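# Carry a limp 5.7 kg robot arm to another desk

## Task

Move the unpowered spare robot arm (5.7 kg, its joints hang loose) from the desk it is on to the other desk. At the end it must rest motionless with no part past any desk edge, and no part of it may drop freely more than a few centimetres at any point. Then release it and back the robot away. The robot itself must not topple or finish leaning over.

## Robot and tools

ROBOT. A Rainbow Robotics RB-Y1: a base with two drive wheels and two rear casters (0.66 m long, 0.58 m wide, front edge 0.10 m ahead of the wheel axle), a folding torso (the lower part, the leg, bends at ankle, knee and hip), two seven-joint arms each ending in a parallel gripper, and a head. Cameras: head_camera, left_wrist_camera, right_wrist_camera. Each arm is rated for 3 kg, so a 5.7 kg object normally needs both hands, and heavy weight held far ahead of the drive wheels can tip the robot forward with nothing to stop it.

FRAMES. Base frame: origin on the floor midway between the drive wheels, x forward, y left, z up. The state reports chest, left_hand and right_hand in this frame. A hand point sits between its finger pads; the fingers point along the hand's -z axis and close along its x axis. Printed hand positions can be off, more so at long reach. base_odometry is the base frame at scene start, counted from wheel turns only (slip looks like travel); heading runs -3.142 to 3.142, left positive.

execute_actions. Argument actions: a list holding one action or none (empty just returns state and images). cameras: list of camera names or "all"; omitted or null gives all, [] gives none. An action may contain:
- base: exactly one key. translate_m is a relative drive along the current heading in metres, -3 to 3, forward positive. rotate_rad is a relative turn in place in radians, -3.2 to 3.2, counter-clockwise (left) positive. No sideways motion.
- joints: a single object keyed by joint name, each value an absolute target (radians; grippers in metres of pad opening). Ranges: torso_squat_rad 0 to 1.2 (larger lowers the chest, kept level); torso_shift_rad -0.3 to 0.6 (positive pushes hips forward); torso_pitch_rad -0.2 to 1.4 (positive bows forward); torso_yaw_rad -1.5 to 1.5 (left positive). Left arm: shoulder_pitch -2.356 to 2.356 (0 hangs, negative raises forward), shoulder_roll 0 to 3.141 (positive out to the left), shoulder_yaw -2.094 to 2.094, elbow -2.617 to 0.01 (negative bends), forearm_roll -3.141 to 3.141, wrist_pitch -1.57 to 1.919 (negative tips hand forward), hand_roll -2.705 to 2.705, left_gripper_m 0 to 0.1. Right arm is the same except right_shoulder_roll_rad -3.141 to 0 (negative out to the right); yaw and roll signs match the left arm. head_pan_rad -0.523 to 0.523 (left positive), head_tilt_rad -0.35 to 1.57 (positive down). Tolerance for done: 0.02 rad, 0.004 m for grippers.
- speeds: caps for this action only, translate_m 0.05 to 0.4 m/s, rotate_rad 0.1 to 1.509 rad/s; defaults are the top values. Default joint top speeds: arm 1 rad/s (forearm_roll, wrist_pitch, hand_roll 1.5), head 1.5, squat and pitch 0.3, shift 0.15, yaw 0.6, grippers 0.1 m/s.
- min_time_s: 0.1 to 8, a floor on how long each arm and head motion lasts.
All parts start together. Combined torso limits: squat+shift <= 1.52; squat-shift+pitch <= 1.57; shift+0.5 pitch-0.4 squat <= 0.7; shift+0.3 pitch-0.5 squat <= 0.39; breaking one leaves commanded torso joints off_target partway. Any bad key or out-of-range value refuses the whole call. A base move needing over 8.667 s is refused; no action exceeds 15 s. Joints left out may still be driving to earlier targets. If a result reports a stop, later motion calls in the same reply are skipped.

wait: seconds 0 to 10; nothing new is commanded and the state and images come back. zoom_image: camera plus region [x0, y0, x1, y1] in pixels of that camera's latest full image, top-left origin, at most 504x504. read_manual: only licence texts, no motion. finished_scene: scene number; ends the scene irreversibly and reports success, so call it only after the object is placed, released and the robot has backed off.

RESULT LINES. base_status and joint_status per motion: done (base: wheels turned as far as asked, even if slipping); off_target (resting short, maybe still pushing); limit_stop_at_<name>; contact_stop (arms and torso only, on hard resistance, including the load's weight); time_out; stopped_with_arm (torso halted because an arm hit); limit_stop_at_own_body (guard stopped an arm or torso before touching the robot's body; nothing pushing, move them apart). A contact_stop, time_out or stopped_with_arm stops the whole group (torso joints, or one arm's seven joints) and they hold in place. "joint command not followed" with a cause line means an arm's targets were withheld by the self/arm-collision check; the gripper part still runs; affected joints say not_followed and may be retried later. on_its_own lists uncommanded parts; "held at" is a held target, not a position. Motor temperatures come per arm; MOTOR HOT appears at 65 °C, and at 80 °C an OVER-TEMPERATURE FAULT brakes that arm and halts the robot (limit_stop_at_motor_heat); resend targets afterwards. A torque fault (joint load limits: shoulders 63.7 N m, elbow 32.7, wrist joints 22.7, held weight included) freezes everything for 10 s.

CAUTIONS. To grip, command an opening at least 0.005 m below the object's width; off_target is then expected. After a stop, first back the arms off in a separate action, then the torso. If both hands hold one object and the torso hits contact_stop instantly with nothing in the way, send every arm joint its current reading, then repeat the torso command. The base keeps pushing into furniture without stopping, the bent leg can stick out past the front edge, and a leg against furniture can slide the robot backward unseen in odometry. Never let the arms strike or squeeze each other, grippers included. The simulation keeps running while you think; holding the heavy object heats motors meanwhile. Lower the object gently so nothing drops or slams.

Each tool is called after ">>>" as name(argument=value, ...), one argument or row to a line, values as JSON.

## Session

>>> execute_actions(
  actions=[],
)

Scene clock: 0.00 s.
Motor temperatures (°C, as the motors report them): left_arm=[31 32 32 31 36 35 34] | right_arm=[32 32 29 31 34 36 34]
base_odometry: x=+0.000 y=+0.000 heading=+0.000 (m, m, rad; odometry frame)
base_status: not commanded
joint_positions: torso_squat_rad=+0.350 torso_shift_rad=+0.000 torso_pitch_rad=+0.000 torso_yaw_rad=+0.000 left_shoulder_pitch_rad=+0.019 left_shoulder_roll_rad=+0.007 left_shoulder_yaw_rad=+0.011 left_elbow_rad=-0.177 left_forearm_roll_rad=+0.015 left_wrist_pitch_rad=+0.054 left_hand_roll_rad=+0.000 left_gripper_m=+0.099 right_shoulder_pitch_rad=-0.005 right_shoulder_roll_rad=-0.042 right_shoulder_yaw_rad=-0.017 right_elbow_rad=-0.114 right_forearm_roll_rad=+0.040 right_wrist_pitch_rad=-0.039 right_hand_roll_rad=+0.028 right_gripper_m=+0.100 head_pan_rad=+0.000 head_tilt_rad=+0.400
joint_status: not commanded
chest: x=-0.2279 y=+0.0009 z=+1.2474 quat_wxyz=(+1.000, -0.001, +0.000, +0.000) (m; base frame)
left_hand: x=-0.1679 y=+0.2267 z=+0.5637 quat_wxyz=(+0.998, +0.003, -0.052, +0.016) (m; base frame)
right_hand: x=-0.1599 y=-0.2527 z=+0.5670 quat_wxyz=(+0.996, -0.024, -0.078, +0.028) (m; base frame)
pictures: head_camera, left_wrist_camera, right_wrist_camera
Images, in order (width x height): head_camera 896x504, left_wrist_camera 644x364, right_wrist_camera 644x364.

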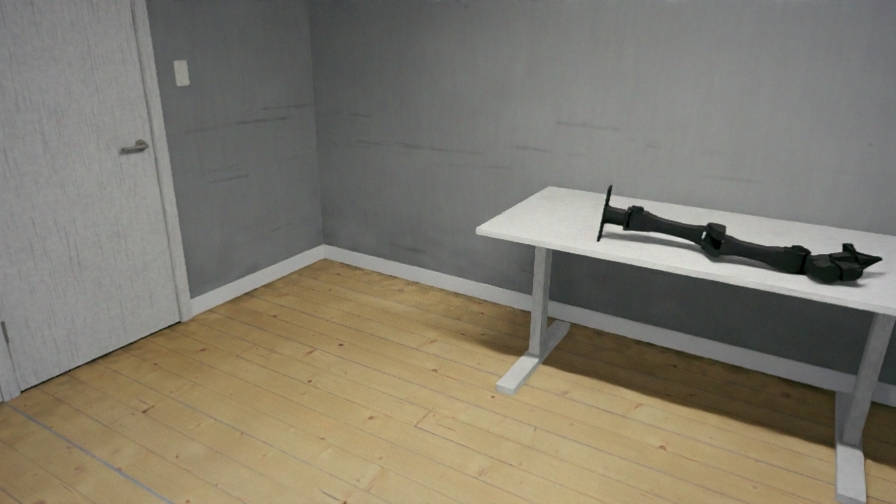

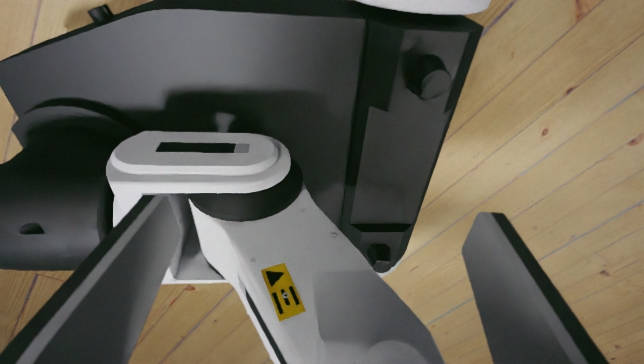

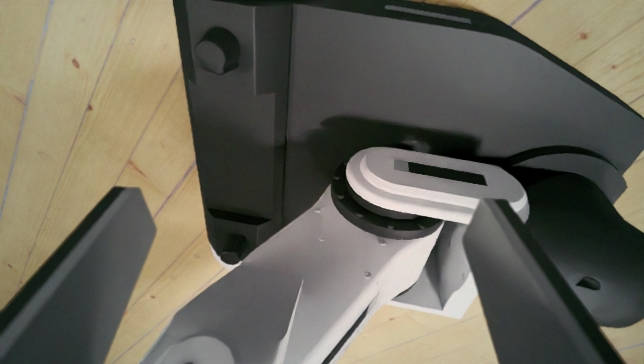

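>>> execute_actions(
  actions=[
    {"base": {"rotate_rad": -0.6}, "joints": {"head_pan_rad": -0.3}},
  ],
  cameras=["head_camera"],
)

Scene clock: 7.13 s.
Motor temperatures (°C, as the motors report them): left_arm=[31 32 32 31 36 35 34] | right_arm=[32 32 29 31 34 36 34]
base_odometry: x=+0.000 y=+0.000 heading=-0.600 (m, m, rad; odometry frame)
base_status: done
joint_positions: torso_squat_rad=+0.350 torso_shift_rad=+0.000 torso_pitch_rad=+0.000 torso_yaw_rad=+0.000 left_shoulder_pitch_rad=+0.019 left_shoulder_roll_rad=+0.007 left_shoulder_yaw_rad=+0.011 left_elbow_rad=-0.177 left_forearm_roll_rad=+0.015 left_wrist_pitch_rad=+0.054 left_hand_roll_rad=+0.000 left_gripper_m=+0.099 right_shoulder_pitch_rad=-0.005 right_shoulder_roll_rad=-0.042 right_shoulder_yaw_rad=-0.017 right_elbow_rad=-0.114 right_forearm_roll_rad=+0.040 right_wrist_pitch_rad=-0.039 right_hand_roll_rad=+0.028 right_gripper_m=+0.100 head_pan_rad=-0.300 head_tilt_rad=+0.400
joint_status: all done
chest: x=-0.2279 y=+0.0009 z=+1.2474 quat_wxyz=(+1.000, -0.001, +0.000, +0.000) (m; base frame)
left_hand: x=-0.1679 y=+0.2268 z=+0.5637 quat_wxyz=(+0.998, +0.003, -0.053, +0.016) (m; base frame)
right_hand: x=-0.1599 y=-0.2527 z=+0.5670 quat_wxyz=(+0.996, -0.024, -0.078, +0.028) (m; base frame)
pictures: head_camera
Images, in order (width x height): head_camera 896x504.

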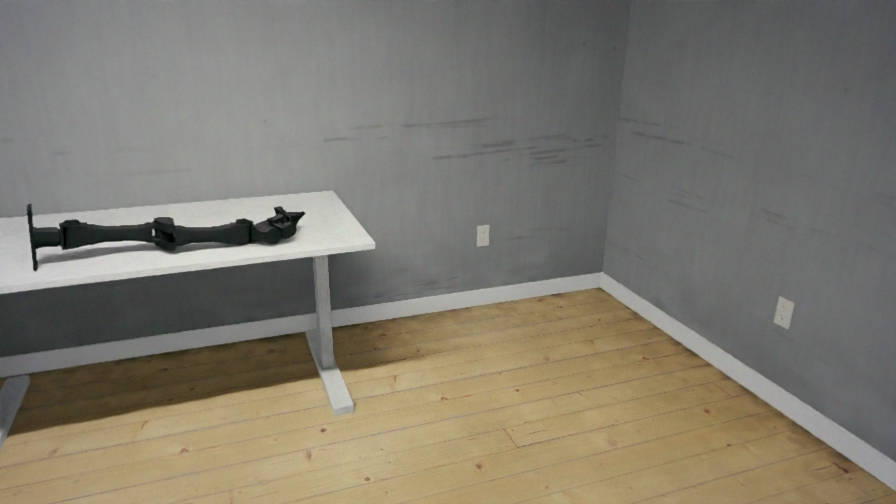

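>>> execute_actions(
  actions=[
    {"base": {"rotate_rad": -1.3}, "joints": {"head_pan_rad": -0.3}},
  ],
  cameras=["head_camera"],
)

Scene clock: 16.10 s.
Motor temperatures (°C, as the motors report them): left_arm=[31 32 32 31 36 35 34] | right_arm=[32 32 29 31 34 36 34]
base_odometry: x=+0.000 y=+0.000 heading=-1.899 (m, m, rad; odometry frame)
base_status: done
joint_positions: torso_squat_rad=+0.350 torso_shift_rad=+0.000 torso_pitch_rad=+0.000 torso_yaw_rad=+0.000 left_shoulder_pitch_rad=+0.019 left_shoulder_roll_rad=+0.007 left_shoulder_yaw_rad=+0.011 left_elbow_rad=-0.177 left_forearm_roll_rad=+0.015 left_wrist_pitch_rad=+0.054 left_hand_roll_rad=+0.000 left_gripper_m=+0.099 right_shoulder_pitch_rad=-0.005 right_shoulder_roll_rad=-0.042 right_shoulder_yaw_rad=-0.017 right_elbow_rad=-0.114 right_forearm_roll_rad=+0.040 right_wrist_pitch_rad=-0.039 right_hand_roll_rad=+0.028 right_gripper_m=+0.100 head_pan_rad=-0.300 head_tilt_rad=+0.400
joint_status: all done
chest: x=-0.2279 y=+0.0009 z=+1.2474 quat_wxyz=(+1.000, -0.001, +0.000, +0.000) (m; base frame)
left_hand: x=-0.1680 y=+0.2268 z=+0.5637 quat_wxyz=(+0.998, +0.003, -0.053, +0.016) (m; base frame)
right_hand: x=-0.1599 y=-0.2526 z=+0.5670 quat_wxyz=(+0.996, -0.024, -0.078, +0.028) (m; base frame)
pictures: head_camera
Images, in order (width x height): head_camera 896x504.

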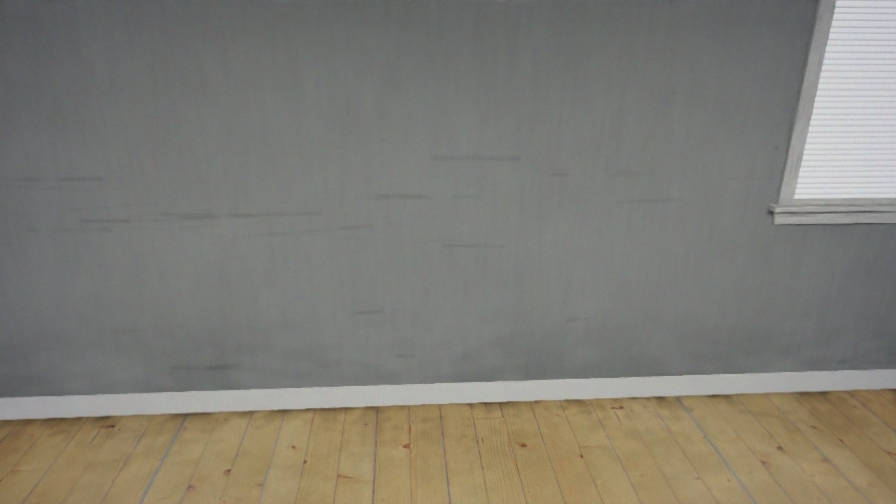

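>>> execute_actions(
  actions=[
    {"base": {"rotate_rad": -1.3}, "joints": {"head_pan_rad": -0.3}},
  ],
  cameras=["head_camera"],
)

Scene clock: 23.30 s.
Motor temperatures (°C, as the motors report them): left_arm=[31 32 32 31 36 35 34] | right_arm=[32 32 29 31 34 36 34]
base_odometry: x=+0.000 y=+0.000 heading=+3.084 (m, m, rad; odometry frame)
base_status: done
joint_positions: torso_squat_rad=+0.350 torso_shift_rad=+0.000 torso_pitch_rad=+0.000 torso_yaw_rad=+0.000 left_shoulder_pitch_rad=+0.019 left_shoulder_roll_rad=+0.007 left_shoulder_yaw_rad=+0.011 left_elbow_rad=-0.177 left_forearm_roll_rad=+0.015 left_wrist_pitch_rad=+0.054 left_hand_roll_rad=+0.000 left_gripper_m=+0.099 right_shoulder_pitch_rad=-0.005 right_shoulder_roll_rad=-0.042 right_shoulder_yaw_rad=-0.017 right_elbow_rad=-0.114 right_forearm_roll_rad=+0.040 right_wrist_pitch_rad=-0.039 right_hand_roll_rad=+0.028 right_gripper_m=+0.100 head_pan_rad=-0.300 head_tilt_rad=+0.400
joint_status: all done
chest: x=-0.2279 y=+0.0009 z=+1.2474 quat_wxyz=(+1.000, -0.001, +0.000, +0.000) (m; base frame)
left_hand: x=-0.1680 y=+0.2268 z=+0.5637 quat_wxyz=(+0.998, +0.003, -0.053, +0.016) (m; base frame)
right_hand: x=-0.1599 y=-0.2526 z=+0.5670 quat_wxyz=(+0.996, -0.024, -0.078, +0.028) (m; base frame)
pictures: head_camera
Images, in order (width x height): head_camera 896x504.

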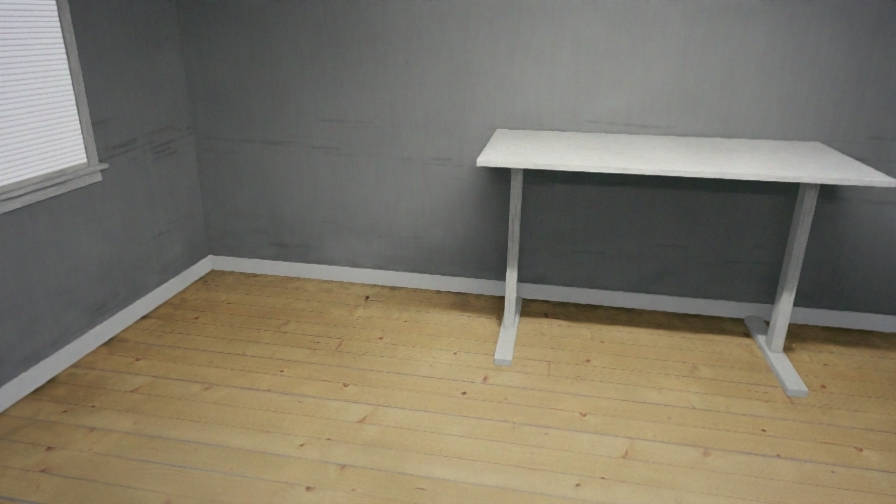

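>>> execute_actions(
  actions=[
    {"base": {"rotate_rad": 2.909}, "joints": {"head_pan_rad": 0.0}},
  ],
  cameras=[],
)

>>> execute_actions(
  actions=[
    {"base": {"translate_m": 1.04}},
  ],
  cameras=[],
)

>>> execute_actions(
  actions=[
    {"base": {"rotate_rad": -0.29}, "joints": {"head_tilt_rad": 0.7}},
  ],
  cameras=["head_camera"],
)

Scene clock: 79.53 s.
Motor temperatures (°C, as the motors report them): left_arm=[31 32 32 31 36 35 34] | right_arm=[32 32 29 31 34 36 34]
base_odometry: x=+0.000 y=+0.000 heading=-0.290 (m, m, rad; odometry frame)
base_status: done
joint_positions: torso_squat_rad=+0.350 torso_shift_rad=+0.000 torso_pitch_rad=+0.000 torso_yaw_rad=+0.000 left_shoulder_pitch_rad=+0.019 left_shoulder_roll_rad=+0.007 left_shoulder_yaw_rad=+0.011 left_elbow_rad=-0.177 left_forearm_roll_rad=+0.015 left_wrist_pitch_rad=+0.054 left_hand_roll_rad=+0.000 left_gripper_m=+0.099 right_shoulder_pitch_rad=-0.005 right_shoulder_roll_rad=-0.042 right_shoulder_yaw_rad=-0.017 right_elbow_rad=-0.114 right_forearm_roll_rad=+0.040 right_wrist_pitch_rad=-0.039 right_hand_roll_rad=+0.028 right_gripper_m=+0.100 head_pan_rad=+0.000 head_tilt_rad=+0.400
joint_status: all done
chest: x=-0.2280 y=+0.0009 z=+1.2474 quat_wxyz=(+1.000, -0.001, +0.000, +0.000) (m; base frame)
left_hand: x=-0.1680 y=+0.2267 z=+0.5637 quat_wxyz=(+0.998, +0.003, -0.053, +0.016) (m; base frame)
right_hand: x=-0.1599 y=-0.2527 z=+0.5670 quat_wxyz=(+0.996, -0.024, -0.078, +0.028) (m; base frame)
pictures: none
No camera images: the call's "cameras" was empty. Leave "cameras" out to get every camera's image.

Scene clock: 83.67 s.
Motor temperatures (°C, as the motors report them): left_arm=[31 32 32 31 36 35 34] | right_arm=[32 32 29 31 34 36 34]
base_odometry: x=+0.997 y=-0.297 heading=-0.290 (m, m, rad; odometry frame)
base_status: done
joint_positions: torso_squat_rad=+0.350 torso_shift_rad=+0.000 torso_pitch_rad=+0.000 torso_yaw_rad=+0.000 left_shoulder_pitch_rad=+0.019 left_shoulder_roll_rad=+0.007 left_shoulder_yaw_rad=+0.011 left_elbow_rad=-0.177 left_forearm_roll_rad=+0.015 left_wrist_pitch_rad=+0.054 left_hand_roll_rad=+0.000 left_gripper_m=+0.099 right_shoulder_pitch_rad=-0.005 right_shoulder_roll_rad=-0.042 right_shoulder_yaw_rad=-0.017 right_elbow_rad=-0.114 right_forearm_roll_rad=+0.040 right_wrist_pitch_rad=-0.039 right_hand_roll_rad=+0.028 right_gripper_m=+0.100 head_pan_rad=+0.000 head_tilt_rad=+0.400
joint_status: not commanded
chest: x=-0.2278 y=+0.0009 z=+1.2474 quat_wxyz=(+1.000, -0.001, +0.000, +0.000) (m; base frame)
left_hand: x=-0.1679 y=+0.2267 z=+0.5637 quat_wxyz=(+0.998, +0.003, -0.052, +0.016) (m; base frame)
right_hand: x=-0.1599 y=-0.2527 z=+0.5670 quat_wxyz=(+0.996, -0.024, -0.078, +0.028) (m; base frame)
pictures: none
No camera images: the call's "cameras" was empty. Leave "cameras" out to get every camera's image.

Scene clock: 85.53 s.
Motor temperatures (°C, as the motors report them): left_arm=[31 32 32 31 36 35 34] | right_arm=[32 32 29 31 34 36 34]
base_odometry: x=+0.996 y=-0.297 heading=-0.579 (m, m, rad; odometry frame)
base_status: done
joint_positions: torso_squat_rad=+0.350 torso_shift_rad=+0.000 torso_pitch_rad=+0.000 torso_yaw_rad=+0.000 left_shoulder_pitch_rad=+0.019 left_shoulder_roll_rad=+0.007 left_shoulder_yaw_rad=+0.011 left_elbow_rad=-0.177 left_forearm_roll_rad=+0.015 left_wrist_pitch_rad=+0.054 left_hand_roll_rad=+0.000 left_gripper_m=+0.099 right_shoulder_pitch_rad=-0.005 right_shoulder_roll_rad=-0.042 right_shoulder_yaw_rad=-0.017 right_elbow_rad=-0.114 right_forearm_roll_rad=+0.040 right_wrist_pitch_rad=-0.039 right_hand_roll_rad=+0.028 right_gripper_m=+0.100 head_pan_rad=+0.000 head_tilt_rad=+0.700
joint_status: all done
chest: x=-0.2278 y=+0.0009 z=+1.2474 quat_wxyz=(+1.000, -0.001, +0.000, +0.000) (m; base frame)
left_hand: x=-0.1679 y=+0.2268 z=+0.5637 quat_wxyz=(+0.998, +0.003, -0.052, +0.016) (m; base frame)
right_hand: x=-0.1599 y=-0.2527 z=+0.5670 quat_wxyz=(+0.996, -0.024, -0.078, +0.028) (m; base frame)
pictures: head_camera
Images, in order (width x height): head_camera 896x504.

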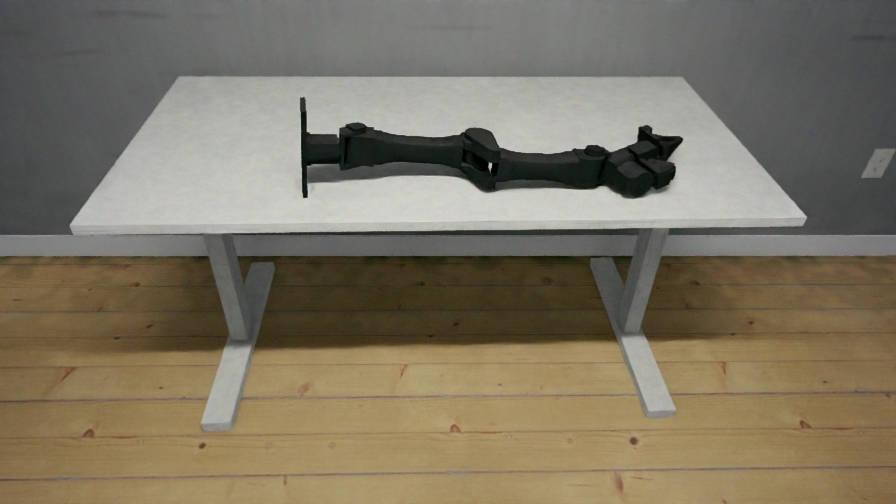

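>>> zoom_image(
  camera="head_camera",
  region=[280, 70, 700, 230],
)

Region (280, 70, 700, 230) of head_camera's 896x504 image, scaled by 1.200, with more detail than that image has; it fills the top 192 rows of this view, and the rest is white.

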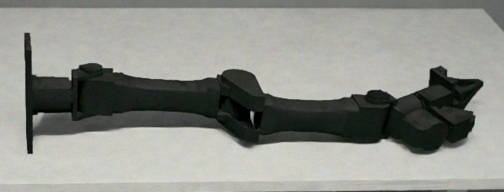

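>>> execute_actions(
  actions=[
    {"base": {"rotate_rad": -0.107}, "joints": {"torso_squat_rad": 0.0, "torso_shift_rad": 0.3, "left_shoulder_pitch_rad": -0.405, "left_shoulder_roll_rad": 0.01, "left_shoulder_yaw_rad": 0.089, "left_elbow_rad": -1.37, "left_forearm_roll_rad": 0, "left_wrist_pitch_rad": 1.752, "left_hand_roll_rad": 0.05, "right_shoulder_pitch_rad": -0.265, "right_shoulder_roll_rad": -0.0, "right_shoulder_yaw_rad": -0.041, "right_elbow_rad": -1.464, "right_forearm_roll_rad": 0, "right_wrist_pitch_rad": 1.713, "right_hand_roll_rad": -0.05, "head_tilt_rad": 0.9}},
  ],
  cameras=[],
)

>>> execute_actions(
  actions=[
    {"base": {"translate_m": 0.704}},
  ],
  cameras=[],
)

>>> execute_actions(
  actions=[
    {"base": {"rotate_rad": 0.107}},
  ],
)

Scene clock: 208.30 s.
Motor temperatures (°C, as the motors report them): left_arm=[31 32 32 31 36 35 34] | right_arm=[32 32 29 31 34 36 34]
base_odometry: x=+0.996 y=-0.297 heading=-0.686 (m, m, rad; odometry frame)
base_status: done
joint_positions: torso_squat_rad=+0.000 torso_shift_rad=+0.300 torso_pitch_rad=+0.001 torso_yaw_rad=+0.000 left_shoulder_pitch_rad=-0.405 left_shoulder_roll_rad=+0.010 left_shoulder_yaw_rad=+0.089 left_elbow_rad=-1.370 left_forearm_roll_rad=+0.000 left_wrist_pitch_rad=+1.752 left_hand_roll_rad=+0.050 left_gripper_m=+0.099 right_shoulder_pitch_rad=-0.265 right_shoulder_roll_rad=+0.000 right_shoulder_yaw_rad=-0.041 right_elbow_rad=-1.464 right_forearm_roll_rad=+0.000 right_wrist_pitch_rad=+1.713 right_hand_roll_rad=-0.050 right_gripper_m=+0.100 head_pan_rad=+0.000 head_tilt_rad=+0.900
joint_status: all done
chest: x=-0.0209 y=+0.0009 z=+1.2586 quat_wxyz=(+1.000, -0.001, +0.000, +0.000) (m; base frame)
left_hand: x=+0.3673 y=+0.2023 z=+0.8785 quat_wxyz=(+1.000, +0.001, +0.001, +0.000) (m; base frame)
right_hand: x=+0.3341 y=-0.2025 z=+0.8538 quat_wxyz=(+1.000, -0.001, +0.000, +0.000) (m; base frame)
pictures: none
No camera images: the call's "cameras" was empty. Leave "cameras" out to get every camera's image.

Scene clock: 211.43 s.
Motor temperatures (°C, as the motors report them): left_arm=[31 32 32 31 36 35 34] | right_arm=[32 32 29 31 34 36 34]
base_odometry: x=+1.541 y=-0.743 heading=-0.686 (m, m, rad; odometry frame)
base_status: done
joint_positions: torso_squat_rad=+0.000 torso_shift_rad=+0.300 torso_pitch_rad=+0.000 torso_yaw_rad=+0.000 left_shoulder_pitch_rad=-0.405 left_shoulder_roll_rad=+0.010 left_shoulder_yaw_rad=+0.089 left_elbow_rad=-1.370 left_forearm_roll_rad=+0.000 left_wrist_pitch_rad=+1.752 left_hand_roll_rad=+0.050 left_gripper_m=+0.099 right_shoulder_pitch_rad=-0.265 right_shoulder_roll_rad=+0.000 right_shoulder_yaw_rad=-0.041 right_elbow_rad=-1.464 right_forearm_roll_rad=+0.000 right_wrist_pitch_rad=+1.713 right_hand_roll_rad=-0.050 right_gripper_m=+0.100 head_pan_rad=+0.000 head_tilt_rad=+0.900
joint_status: not commanded
chest: x=-0.0210 y=+0.0009 z=+1.2587 quat_wxyz=(+1.000, -0.001, +0.000, +0.000) (m; base frame)
left_hand: x=+0.3672 y=+0.2023 z=+0.8785 quat_wxyz=(+1.000, +0.001, +0.000, +0.000) (m; base frame)
right_hand: x=+0.3341 y=-0.2025 z=+0.8539 quat_wxyz=(+1.000, -0.001, +0.000, +0.000) (m; base frame)
pictures: none
No camera images: the call's "cameras" was empty. Leave "cameras" out to get every camera's image.

Scene clock: 212.70 s.
Motor temperatures (°C, as the motors report them): left_arm=[31 32 32 31 36 35 34] | right_arm=[32 32 29 31 34 36 34]
base_odometry: x=+1.541 y=-0.743 heading=-0.580 (m, m, rad; odometry frame)
base_status: done
joint_positions: torso_squat_rad=+0.000 torso_shift_rad=+0.300 torso_pitch_rad=+0.000 torso_yaw_rad=+0.000 left_shoulder_pitch_rad=-0.405 left_shoulder_roll_rad=+0.010 left_shoulder_yaw_rad=+0.089 left_elbow_rad=-1.370 left_forearm_roll_rad=+0.000 left_wrist_pitch_rad=+1.752 left_hand_roll_rad=+0.050 left_gripper_m=+0.099 right_shoulder_pitch_rad=-0.265 right_shoulder_roll_rad=+0.000 right_shoulder_yaw_rad=-0.041 right_elbow_rad=-1.464 right_forearm_roll_rad=+0.000 right_wrist_pitch_rad=+1.713 right_hand_roll_rad=-0.050 right_gripper_m=+0.100 head_pan_rad=+0.000 head_tilt_rad=+0.900
joint_status: not commanded
chest: x=-0.0210 y=+0.0009 z=+1.2587 quat_wxyz=(+1.000, -0.001, +0.000, +0.000) (m; base frame)
left_hand: x=+0.3672 y=+0.2023 z=+0.8786 quat_wxyz=(+1.000, +0.001, +0.000, +0.000) (m; base frame)
right_hand: x=+0.3341 y=-0.2025 z=+0.8539 quat_wxyz=(+1.000, -0.001, +0.000, +0.000) (m; base frame)
pictures: head_camera, left_wrist_camera, right_wrist_camera
Images, in order (width x height): head_camera 896x504, left_wrist_camera 644x364, right_wrist_camera 644x364.

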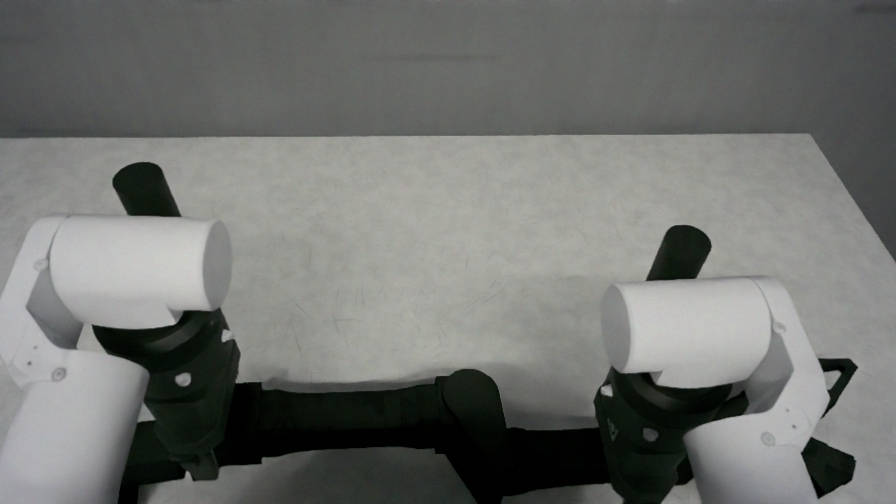

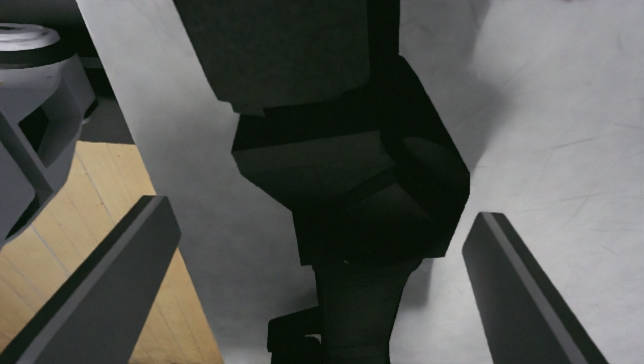

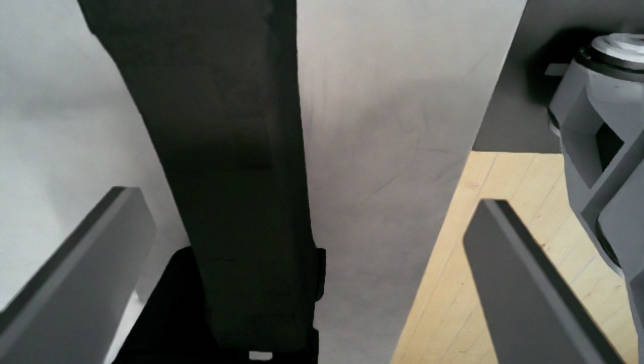

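>>> execute_actions(
  actions=[
    {"base": {"translate_m": 0.055}, "joints": {"torso_squat_rad": 0.4, "head_tilt_rad": 1.1}},
  ],
)

Scene clock: 222.37 s.
Motor temperatures (°C, as the motors report them): left_arm=[31 32 32 31 36 35 34] | right_arm=[32 32 29 31 34 36 34]
base_odometry: x=+1.587 y=-0.773 heading=-0.579 (m, m, rad; odometry frame)
base_status: done
joint_positions: torso_squat_rad=+0.208 torso_shift_rad=+0.298 torso_pitch_rad=-0.005 torso_yaw_rad=+0.000 left_shoulder_pitch_rad=-0.411 left_shoulder_roll_rad=+0.011 left_shoulder_yaw_rad=+0.089 left_elbow_rad=-1.374 left_forearm_roll_rad=+0.000 left_wrist_pitch_rad=+1.752 left_hand_roll_rad=+0.050 left_gripper_m=+0.099 right_shoulder_pitch_rad=-0.265 right_shoulder_roll_rad=+0.000 right_shoulder_yaw_rad=-0.041 right_elbow_rad=-1.464 right_forearm_roll_rad=+0.000 right_wrist_pitch_rad=+1.713 right_hand_roll_rad=-0.050 right_gripper_m=+0.100 head_pan_rad=+0.000 head_tilt_rad=+1.100
joint_status: torso_squat_rad contact_stop (moved +0.208 of +0.400); the others done
on_its_own: torso_squat_rad is held at +0.208, not at your +0.400, since a contact_stop
chest: x=-0.0282 y=+0.0006 z=+1.2446 quat_wxyz=(+1.000, +0.000, -0.002, +0.000) (m; base frame)
left_hand: x=+0.3655 y=+0.2017 z=+0.8698 quat_wxyz=(+1.000, +0.001, -0.007, -0.001) (m; base frame)
right_hand: x=+0.3289 y=-0.2026 z=+0.8414 quat_wxyz=(+1.000, -0.001, -0.002, +0.000) (m; base frame)
pictures: head_camera, left_wrist_camera, right_wrist_camera
Images, in order (width x height): head_camera 896x504, left_wrist_camera 644x364, right_wrist_camera 644x364.

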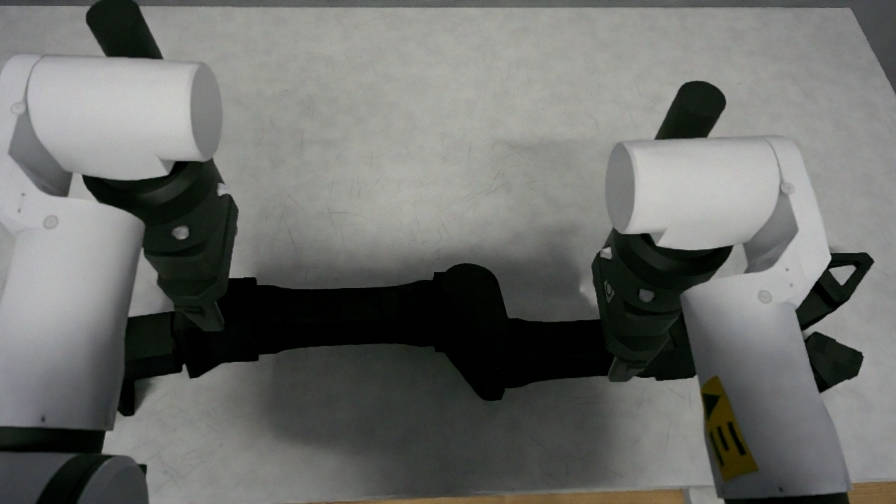

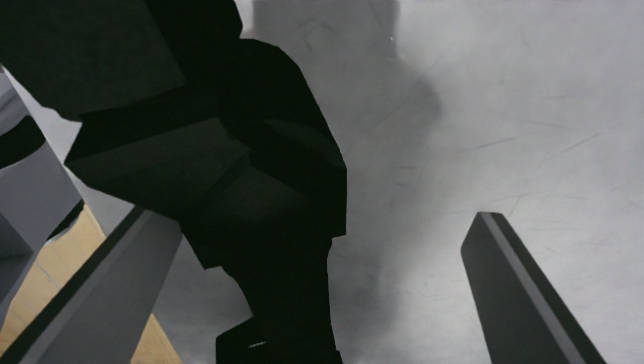

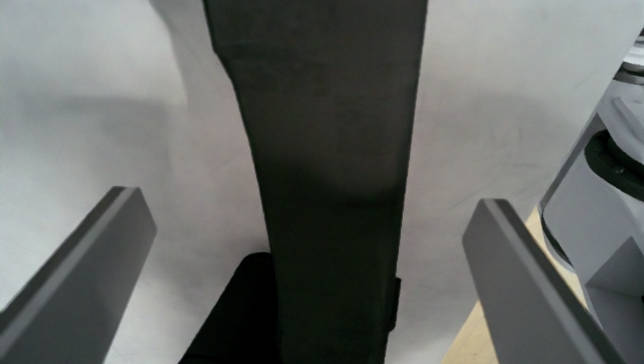

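>>> execute_actions(
  actions=[
    {"joints": {"torso_squat_rad": 0.0, "torso_shift_rad": 0.3, "torso_pitch_rad": 0.0}},
  ],
  cameras=[],
)

>>> execute_actions(
  actions=[
    {"joints": {"left_shoulder_pitch_rad": -0.38, "left_shoulder_roll_rad": 0.01, "left_shoulder_yaw_rad": -0.25, "left_elbow_rad": -1.37, "left_forearm_roll_rad": 0.123, "left_wrist_pitch_rad": 1.71, "left_hand_roll_rad": 0.38}},
  ],
)

Scene clock: 244.07 s.
Motor temperatures (°C, as the motors report them): left_arm=[31 32 32 31 36 35 34] | right_arm=[32 32 29 31 34 36 34]
base_odometry: x=+1.587 y=-0.773 heading=-0.579 (m, m, rad; odometry frame)
base_status: not commanded
joint_positions: torso_squat_rad=+0.000 torso_shift_rad=+0.300 torso_pitch_rad=+0.000 torso_yaw_rad=+0.000 left_shoulder_pitch_rad=-0.406 left_shoulder_roll_rad=+0.010 left_shoulder_yaw_rad=+0.089 left_elbow_rad=-1.370 left_forearm_roll_rad=+0.000 left_wrist_pitch_rad=+1.752 left_hand_roll_rad=+0.050 left_gripper_m=+0.099 right_shoulder_pitch_rad=-0.265 right_shoulder_roll_rad=+0.000 right_shoulder_yaw_rad=-0.041 right_elbow_rad=-1.464 right_forearm_roll_rad=+0.000 right_wrist_pitch_rad=+1.713 right_hand_roll_rad=-0.050 right_gripper_m=+0.100 head_pan_rad=+0.000 head_tilt_rad=+1.100
joint_status: all done
chest: x=-0.0211 y=+0.0008 z=+1.2587 quat_wxyz=(+1.000, +0.000, +0.000, +0.000) (m; base frame)
left_hand: x=+0.3675 y=+0.2024 z=+0.8789 quat_wxyz=(+1.000, +0.001, +0.000, +0.000) (m; base frame)
right_hand: x=+0.3341 y=-0.2026 z=+0.8539 quat_wxyz=(+1.000, -0.001, +0.000, +0.000) (m; base frame)
pictures: none
No camera images: the call's "cameras" was empty. Leave "cameras" out to get every camera's image.

Scene clock: 245.07 s.
Motor temperatures (°C, as the motors report them): left_arm=[31 32 32 31 36 35 34] | right_arm=[32 32 29 31 34 36 34]
base_odometry: x=+1.587 y=-0.773 heading=-0.579 (m, m, rad; odometry frame)
base_status: not commanded
joint_positions: torso_squat_rad=+0.000 torso_shift_rad=+0.300 torso_pitch_rad=+0.000 torso_yaw_rad=+0.000 left_shoulder_pitch_rad=-0.380 left_shoulder_roll_rad=+0.010 left_shoulder_yaw_rad=-0.250 left_elbow_rad=-1.370 left_forearm_roll_rad=+0.123 left_wrist_pitch_rad=+1.710 left_hand_roll_rad=+0.380 left_gripper_m=+0.099 right_shoulder_pitch_rad=-0.265 right_shoulder_roll_rad=+0.000 right_shoulder_yaw_rad=-0.041 right_elbow_rad=-1.464 right_forearm_roll_rad=+0.000 right_wrist_pitch_rad=+1.713 right_hand_roll_rad=-0.050 right_gripper_m=+0.100 head_pan_rad=+0.000 head_tilt_rad=+1.100
joint_status: all done
chest: x=-0.0211 y=+0.0009 z=+1.2587 quat_wxyz=(+1.000, -0.001, +0.000, +0.000) (m; base frame)
left_hand: x=+0.3429 y=+0.1135 z=+0.8642 quat_wxyz=(+1.000, -0.002, +0.002, +0.002) (m; base frame)
right_hand: x=+0.3341 y=-0.2025 z=+0.8539 quat_wxyz=(+1.000, -0.001, +0.000, +0.000) (m; base frame)
pictures: head_camera, left_wrist_camera, right_wrist_camera
Images, in order (width x height): head_camera 896x504, left_wrist_camera 644x364, right_wrist_camera 644x364.

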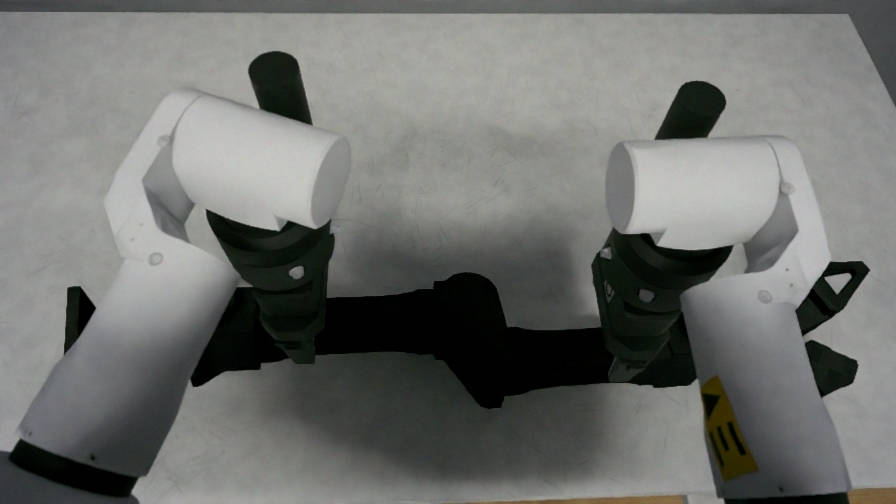

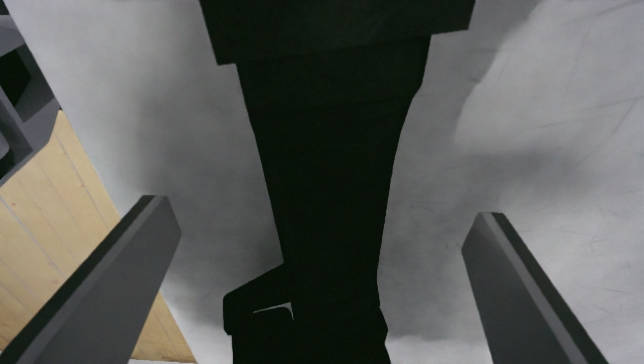

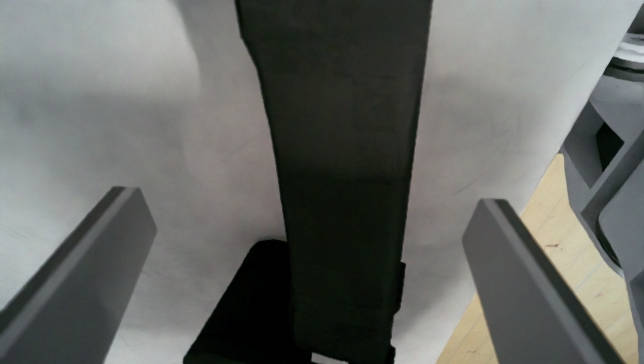

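>>> execute_actions(
  actions=[
    {"base": {"translate_m": 0.01}, "joints": {"torso_squat_rad": 0.4}},
  ],
)

Scene clock: 250.80 s.
Motor temperatures (°C, as the motors report them): left_arm=[31 32 32 31 36 35 34] | right_arm=[32 32 29 31 34 36 34]
base_odometry: x=+1.596 y=-0.778 heading=-0.579 (m, m, rad; odometry frame)
base_status: done
joint_positions: torso_squat_rad=+0.400 torso_shift_rad=+0.300 torso_pitch_rad=+0.000 torso_yaw_rad=+0.000 left_shoulder_pitch_rad=-0.380 left_shoulder_roll_rad=+0.010 left_shoulder_yaw_rad=-0.250 left_elbow_rad=-1.370 left_forearm_roll_rad=+0.123 left_wrist_pitch_rad=+1.710 left_hand_roll_rad=+0.380 left_gripper_m=+0.099 right_shoulder_pitch_rad=-0.265 right_shoulder_roll_rad=+0.000 right_shoulder_yaw_rad=-0.041 right_elbow_rad=-1.464 right_forearm_roll_rad=+0.000 right_wrist_pitch_rad=+1.713 right_hand_roll_rad=-0.050 right_gripper_m=+0.100 head_pan_rad=+0.000 head_tilt_rad=+1.100
joint_status: all done
chest: x=-0.0375 y=+0.0008 z=+1.2059 quat_wxyz=(+1.000, -0.001, +0.000, +0.000) (m; base frame)
left_hand: x=+0.3265 y=+0.1134 z=+0.8115 quat_wxyz=(+1.000, -0.002, +0.002, +0.002) (m; base frame)
right_hand: x=+0.3178 y=-0.2025 z=+0.8012 quat_wxyz=(+1.000, -0.001, +0.000, +0.000) (m; base frame)
pictures: head_camera, left_wrist_camera, right_wrist_camera
Images, in order (width x height): head_camera 896x504, left_wrist_camera 644x364, right_wrist_camera 644x364.

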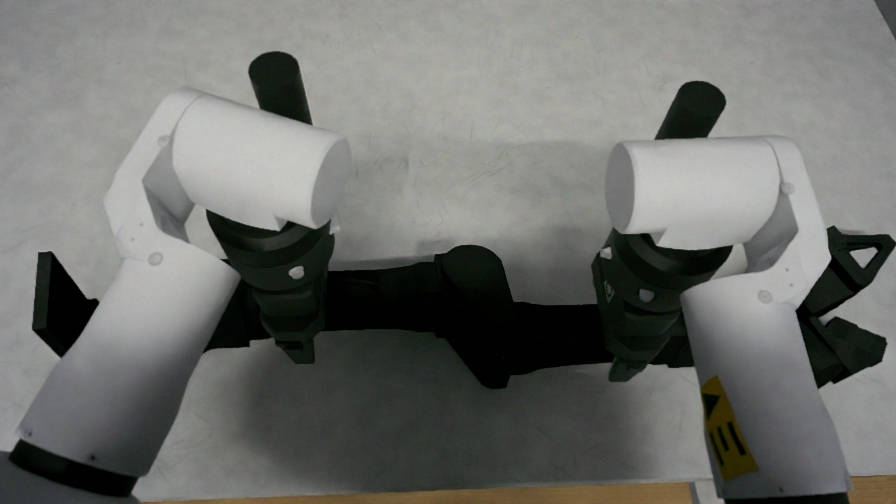

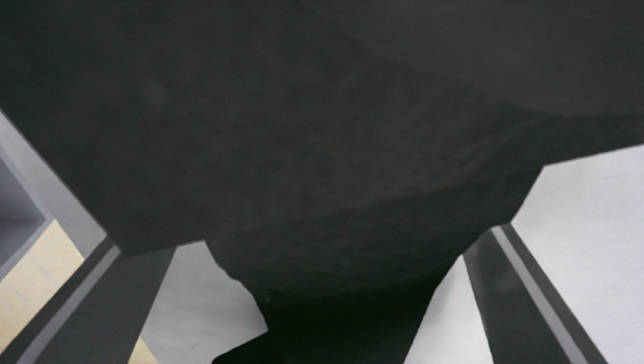

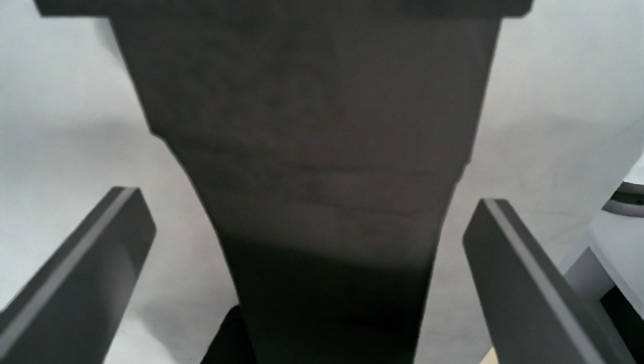

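>>> execute_actions(
  actions=[
    {"joints": {"right_shoulder_pitch_rad": -0.27, "right_elbow_rad": -1.342, "right_wrist_pitch_rad": 1.596}},
  ],
  cameras=["head_camera", "right_wrist_camera"],
)

Scene clock: 259.33 s.
Motor temperatures (°C, as the motors report them): left_arm=[31 32 32 31 36 35 34] | right_arm=[32 32 29 31 34 36 34]
base_odometry: x=+1.596 y=-0.778 heading=-0.579 (m, m, rad; odometry frame)
base_status: not commanded
joint_positions: torso_squat_rad=+0.400 torso_shift_rad=+0.300 torso_pitch_rad=-0.001 torso_yaw_rad=+0.000 left_shoulder_pitch_rad=-0.380 left_shoulder_roll_rad=+0.010 left_shoulder_yaw_rad=-0.250 left_elbow_rad=-1.370 left_forearm_roll_rad=+0.123 left_wrist_pitch_rad=+1.710 left_hand_roll_rad=+0.380 left_gripper_m=+0.099 right_shoulder_pitch_rad=-0.271 right_shoulder_roll_rad=+0.000 right_shoulder_yaw_rad=-0.041 right_elbow_rad=-1.343 right_forearm_roll_rad=+0.000 right_wrist_pitch_rad=+1.596 right_hand_roll_rad=-0.050 right_gripper_m=+0.100 head_pan_rad=+0.000 head_tilt_rad=+1.100
joint_status: all done
chest: x=-0.0379 y=+0.0010 z=+1.2059 quat_wxyz=(+1.000, -0.001, +0.000, +0.000) (m; base frame)
left_hand: x=+0.3264 y=+0.1135 z=+0.8117 quat_wxyz=(+1.000, -0.002, +0.001, +0.002) (m; base frame)
right_hand: x=+0.3186 y=-0.2016 z=+0.7726 quat_wxyz=(+1.000, -0.001, -0.001, +0.001) (m; base frame)
pictures: head_camera, right_wrist_camera
Images, in order (width x height): head_camera 896x504, right_wrist_camera 644x364.

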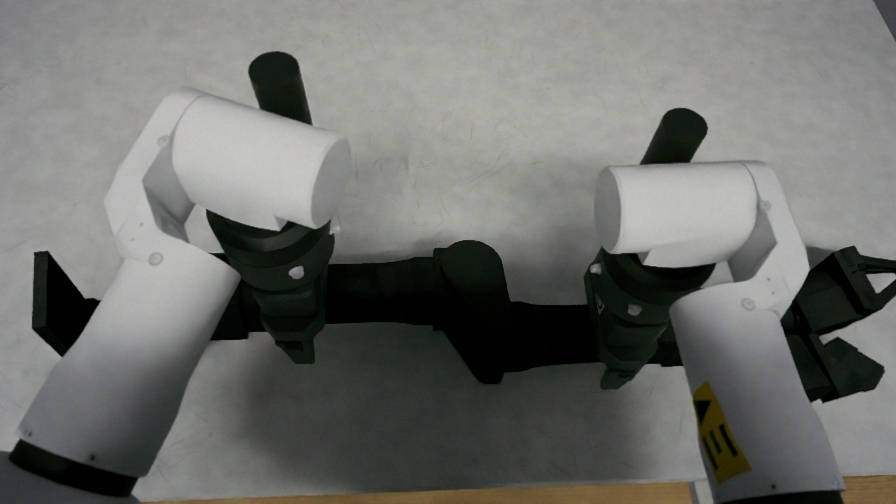

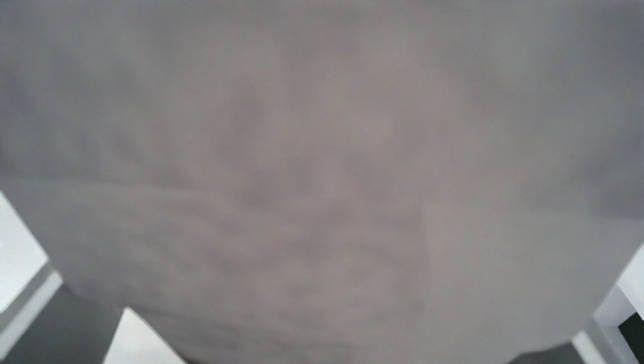

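>>> execute_actions(
  actions=[
    {"joints": {"right_shoulder_pitch_rad": -0.268, "right_elbow_rad": -1.382, "right_wrist_pitch_rad": 1.634}},
  ],
  cameras=[],
)

>>> execute_actions(
  actions=[
    {"joints": {"left_gripper_m": 0.02, "right_gripper_m": 0.02}},
  ],
)

Scene clock: 266.23 s.
Motor temperatures (°C, as the motors report them): left_arm=[32 32 32 31 36 35 34] | right_arm=[32 32 29 31 34 37 34]
base_odometry: x=+1.596 y=-0.778 heading=-0.579 (m, m, rad; odometry frame)
base_status: not commanded
joint_positions: torso_squat_rad=+0.400 torso_shift_rad=+0.300 torso_pitch_rad=+0.000 torso_yaw_rad=+0.000 left_shoulder_pitch_rad=-0.380 left_shoulder_roll_rad=+0.010 left_shoulder_yaw_rad=-0.250 left_elbow_rad=-1.370 left_forearm_roll_rad=+0.123 left_wrist_pitch_rad=+1.710 left_hand_roll_rad=+0.380 left_gripper_m=+0.099 right_shoulder_pitch_rad=-0.268 right_shoulder_roll_rad=+0.000 right_shoulder_yaw_rad=-0.041 right_elbow_rad=-1.382 right_forearm_roll_rad=+0.000 right_wrist_pitch_rad=+1.634 right_hand_roll_rad=-0.050 right_gripper_m=+0.100 head_pan_rad=+0.000 head_tilt_rad=+1.100
joint_status: all done
chest: x=-0.0375 y=+0.0009 z=+1.2059 quat_wxyz=(+1.000, -0.001, +0.000, +0.000) (m; base frame)
left_hand: x=+0.3265 y=+0.1135 z=+0.8115 quat_wxyz=(+1.000, -0.002, +0.002, +0.002) (m; base frame)
right_hand: x=+0.3183 y=-0.2020 z=+0.7813 quat_wxyz=(+1.000, -0.001, +0.000, +0.000) (m; base frame)
pictures: none
No camera images: the call's "cameras" was empty. Leave "cameras" out to get every camera's image.

Scene clock: 267.53 s.
Motor temperatures (°C, as the motors report them): left_arm=[32 32 32 31 36 35 34] | right_arm=[32 32 29 31 34 37 34]
base_odometry: x=+1.596 y=-0.778 heading=-0.579 (m, m, rad; odometry frame)
base_status: not commanded
joint_positions: torso_squat_rad=+0.400 torso_shift_rad=+0.300 torso_pitch_rad=+0.000 torso_yaw_rad=+0.000 left_shoulder_pitch_rad=-0.381 left_shoulder_roll_rad=+0.012 left_shoulder_yaw_rad=-0.249 left_elbow_rad=-1.370 left_forearm_roll_rad=+0.122 left_wrist_pitch_rad=+1.710 left_hand_roll_rad=+0.380 left_gripper_m=+0.057 right_shoulder_pitch_rad=-0.267 right_shoulder_roll_rad=-0.001 right_shoulder_yaw_rad=-0.041 right_elbow_rad=-1.381 right_forearm_roll_rad=+0.000 right_wrist_pitch_rad=+1.635 right_hand_roll_rad=-0.050 right_gripper_m=+0.058 head_pan_rad=+0.000 head_tilt_rad=+1.100
joint_status: left_gripper_m off_target (ended at +0.057, target +0.020); right_gripper_m off_target (ended at +0.058, target +0.020)
chest: x=-0.0375 y=+0.0009 z=+1.2059 quat_wxyz=(+1.000, -0.001, +0.000, +0.000) (m; base frame)
left_hand: x=+0.3271 y=+0.1145 z=+0.8116 quat_wxyz=(+1.000, -0.001, +0.001, +0.002) (m; base frame)
right_hand: x=+0.3175 y=-0.2029 z=+0.7808 quat_wxyz=(+1.000, -0.002, +0.001, +0.000) (m; base frame)
pictures: head_camera, left_wrist_camera, right_wrist_camera
Images, in order (width x height): head_camera 896x504, left_wrist_camera 644x364, right_wrist_camera 644x364.

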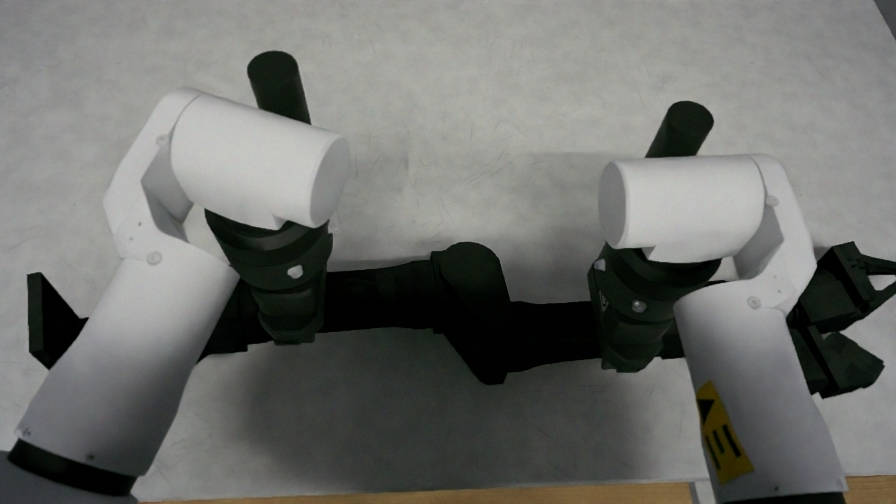

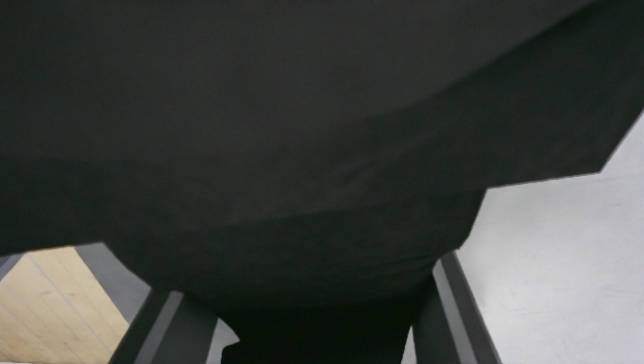

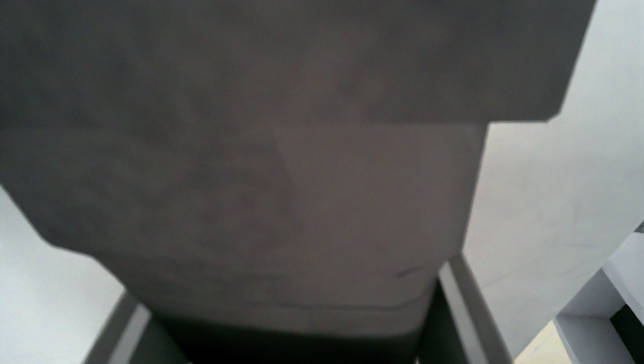

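Gripped. Lift slowly with the torso.

>>> execute_actions(
  actions=[
    {"joints": {"torso_squat_rad": 0.2}},
  ],
  cameras=["head_camera"],
)

Scene clock: 279.47 s.
Motor temperatures (°C, as the motors report them): left_arm=[32 32 32 31 36 35 34] | right_arm=[32 32 29 31 34 37 34]
base_odometry: x=+1.596 y=-0.778 heading=-0.579 (m, m, rad; odometry frame)
base_status: not commanded
joint_positions: torso_squat_rad=+0.200 torso_shift_rad=+0.301 torso_pitch_rad=+0.001 torso_yaw_rad=+0.000 left_shoulder_pitch_rad=-0.379 left_shoulder_roll_rad=+0.012 left_shoulder_yaw_rad=-0.249 left_elbow_rad=-1.369 left_forearm_roll_rad=+0.123 left_wrist_pitch_rad=+1.709 left_hand_roll_rad=+0.380 left_gripper_m=+0.057 right_shoulder_pitch_rad=-0.265 right_shoulder_roll_rad=-0.001 right_shoulder_yaw_rad=-0.041 right_elbow_rad=-1.380 right_forearm_roll_rad=+0.000 right_wrist_pitch_rad=+1.634 right_hand_roll_rad=-0.050 right_gripper_m=+0.058 head_pan_rad=+0.000 head_tilt_rad=+1.100
joint_status: all done
chest: x=-0.0244 y=+0.0009 z=+1.2452 quat_wxyz=(+1.000, -0.001, +0.001, +0.000) (m; base frame)
left_hand: x=+0.3388 y=+0.1147 z=+0.8496 quat_wxyz=(+1.000, -0.001, +0.003, +0.003) (m; base frame)
right_hand: x=+0.3286 y=-0.2031 z=+0.8184 quat_wxyz=(+1.000, -0.002, +0.004, +0.000) (m; base frame)
pictures: head_camera
Images, in order (width x height): head_camera 896x504.

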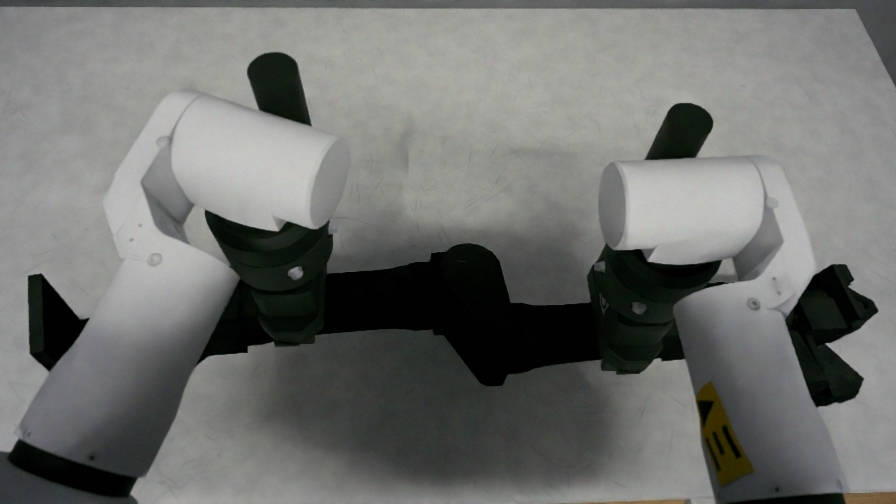

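>>> execute_actions(
  actions=[
    {"joints": {"torso_squat_rad": 0.0, "head_pan_rad": -0.5, "head_tilt_rad": 1.0}},
  ],
  cameras=["head_camera"],
)

Scene clock: 319.13 s.
Motor temperatures (°C, as the motors report them): left_arm=[32 32 32 32 36 35 34] | right_arm=[33 32 29 32 34 37 34]
base_odometry: x=+1.596 y=-0.778 heading=-0.579 (m, m, rad; odometry frame)
base_status: not commanded
joint_positions: torso_squat_rad=+0.000 torso_shift_rad=+0.301 torso_pitch_rad=+0.002 torso_yaw_rad=+0.000 left_shoulder_pitch_rad=-0.379 left_shoulder_roll_rad=+0.012 left_shoulder_yaw_rad=-0.249 left_elbow_rad=-1.369 left_forearm_roll_rad=+0.123 left_wrist_pitch_rad=+1.709 left_hand_roll_rad=+0.380 left_gripper_m=+0.057 right_shoulder_pitch_rad=-0.265 right_shoulder_roll_rad=-0.001 right_shoulder_yaw_rad=-0.041 right_elbow_rad=-1.380 right_forearm_roll_rad=+0.000 right_wrist_pitch_rad=+1.634 right_hand_roll_rad=-0.050 right_gripper_m=+0.058 head_pan_rad=-0.500 head_tilt_rad=+1.000
joint_status: all done
chest: x=-0.0202 y=+0.0009 z=+1.2585 quat_wxyz=(+1.000, -0.001, +0.001, +0.000) (m; base frame)
left_hand: x=+0.3430 y=+0.1147 z=+0.8629 quat_wxyz=(+1.000, -0.001, +0.003, +0.003) (m; base frame)
right_hand: x=+0.3327 y=-0.2031 z=+0.8317 quat_wxyz=(+1.000, -0.002, +0.004, +0.000) (m; base frame)
pictures: head_camera
Images, in order (width x height): head_camera 896x504.

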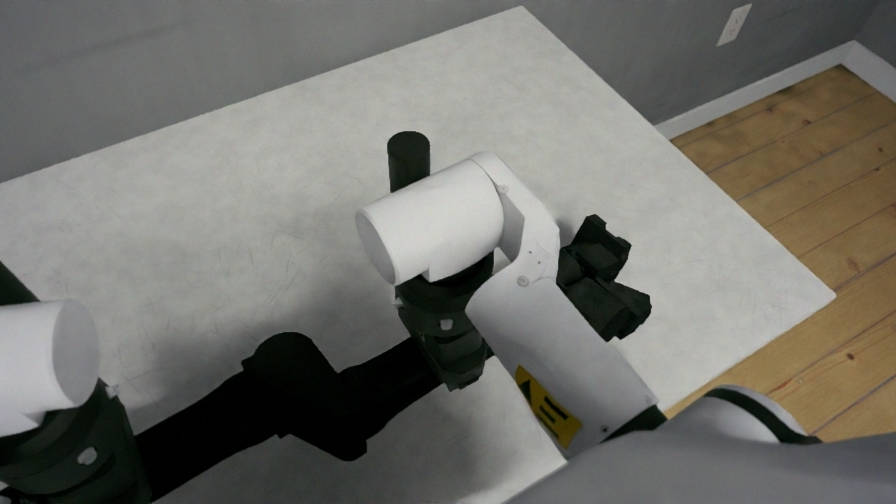

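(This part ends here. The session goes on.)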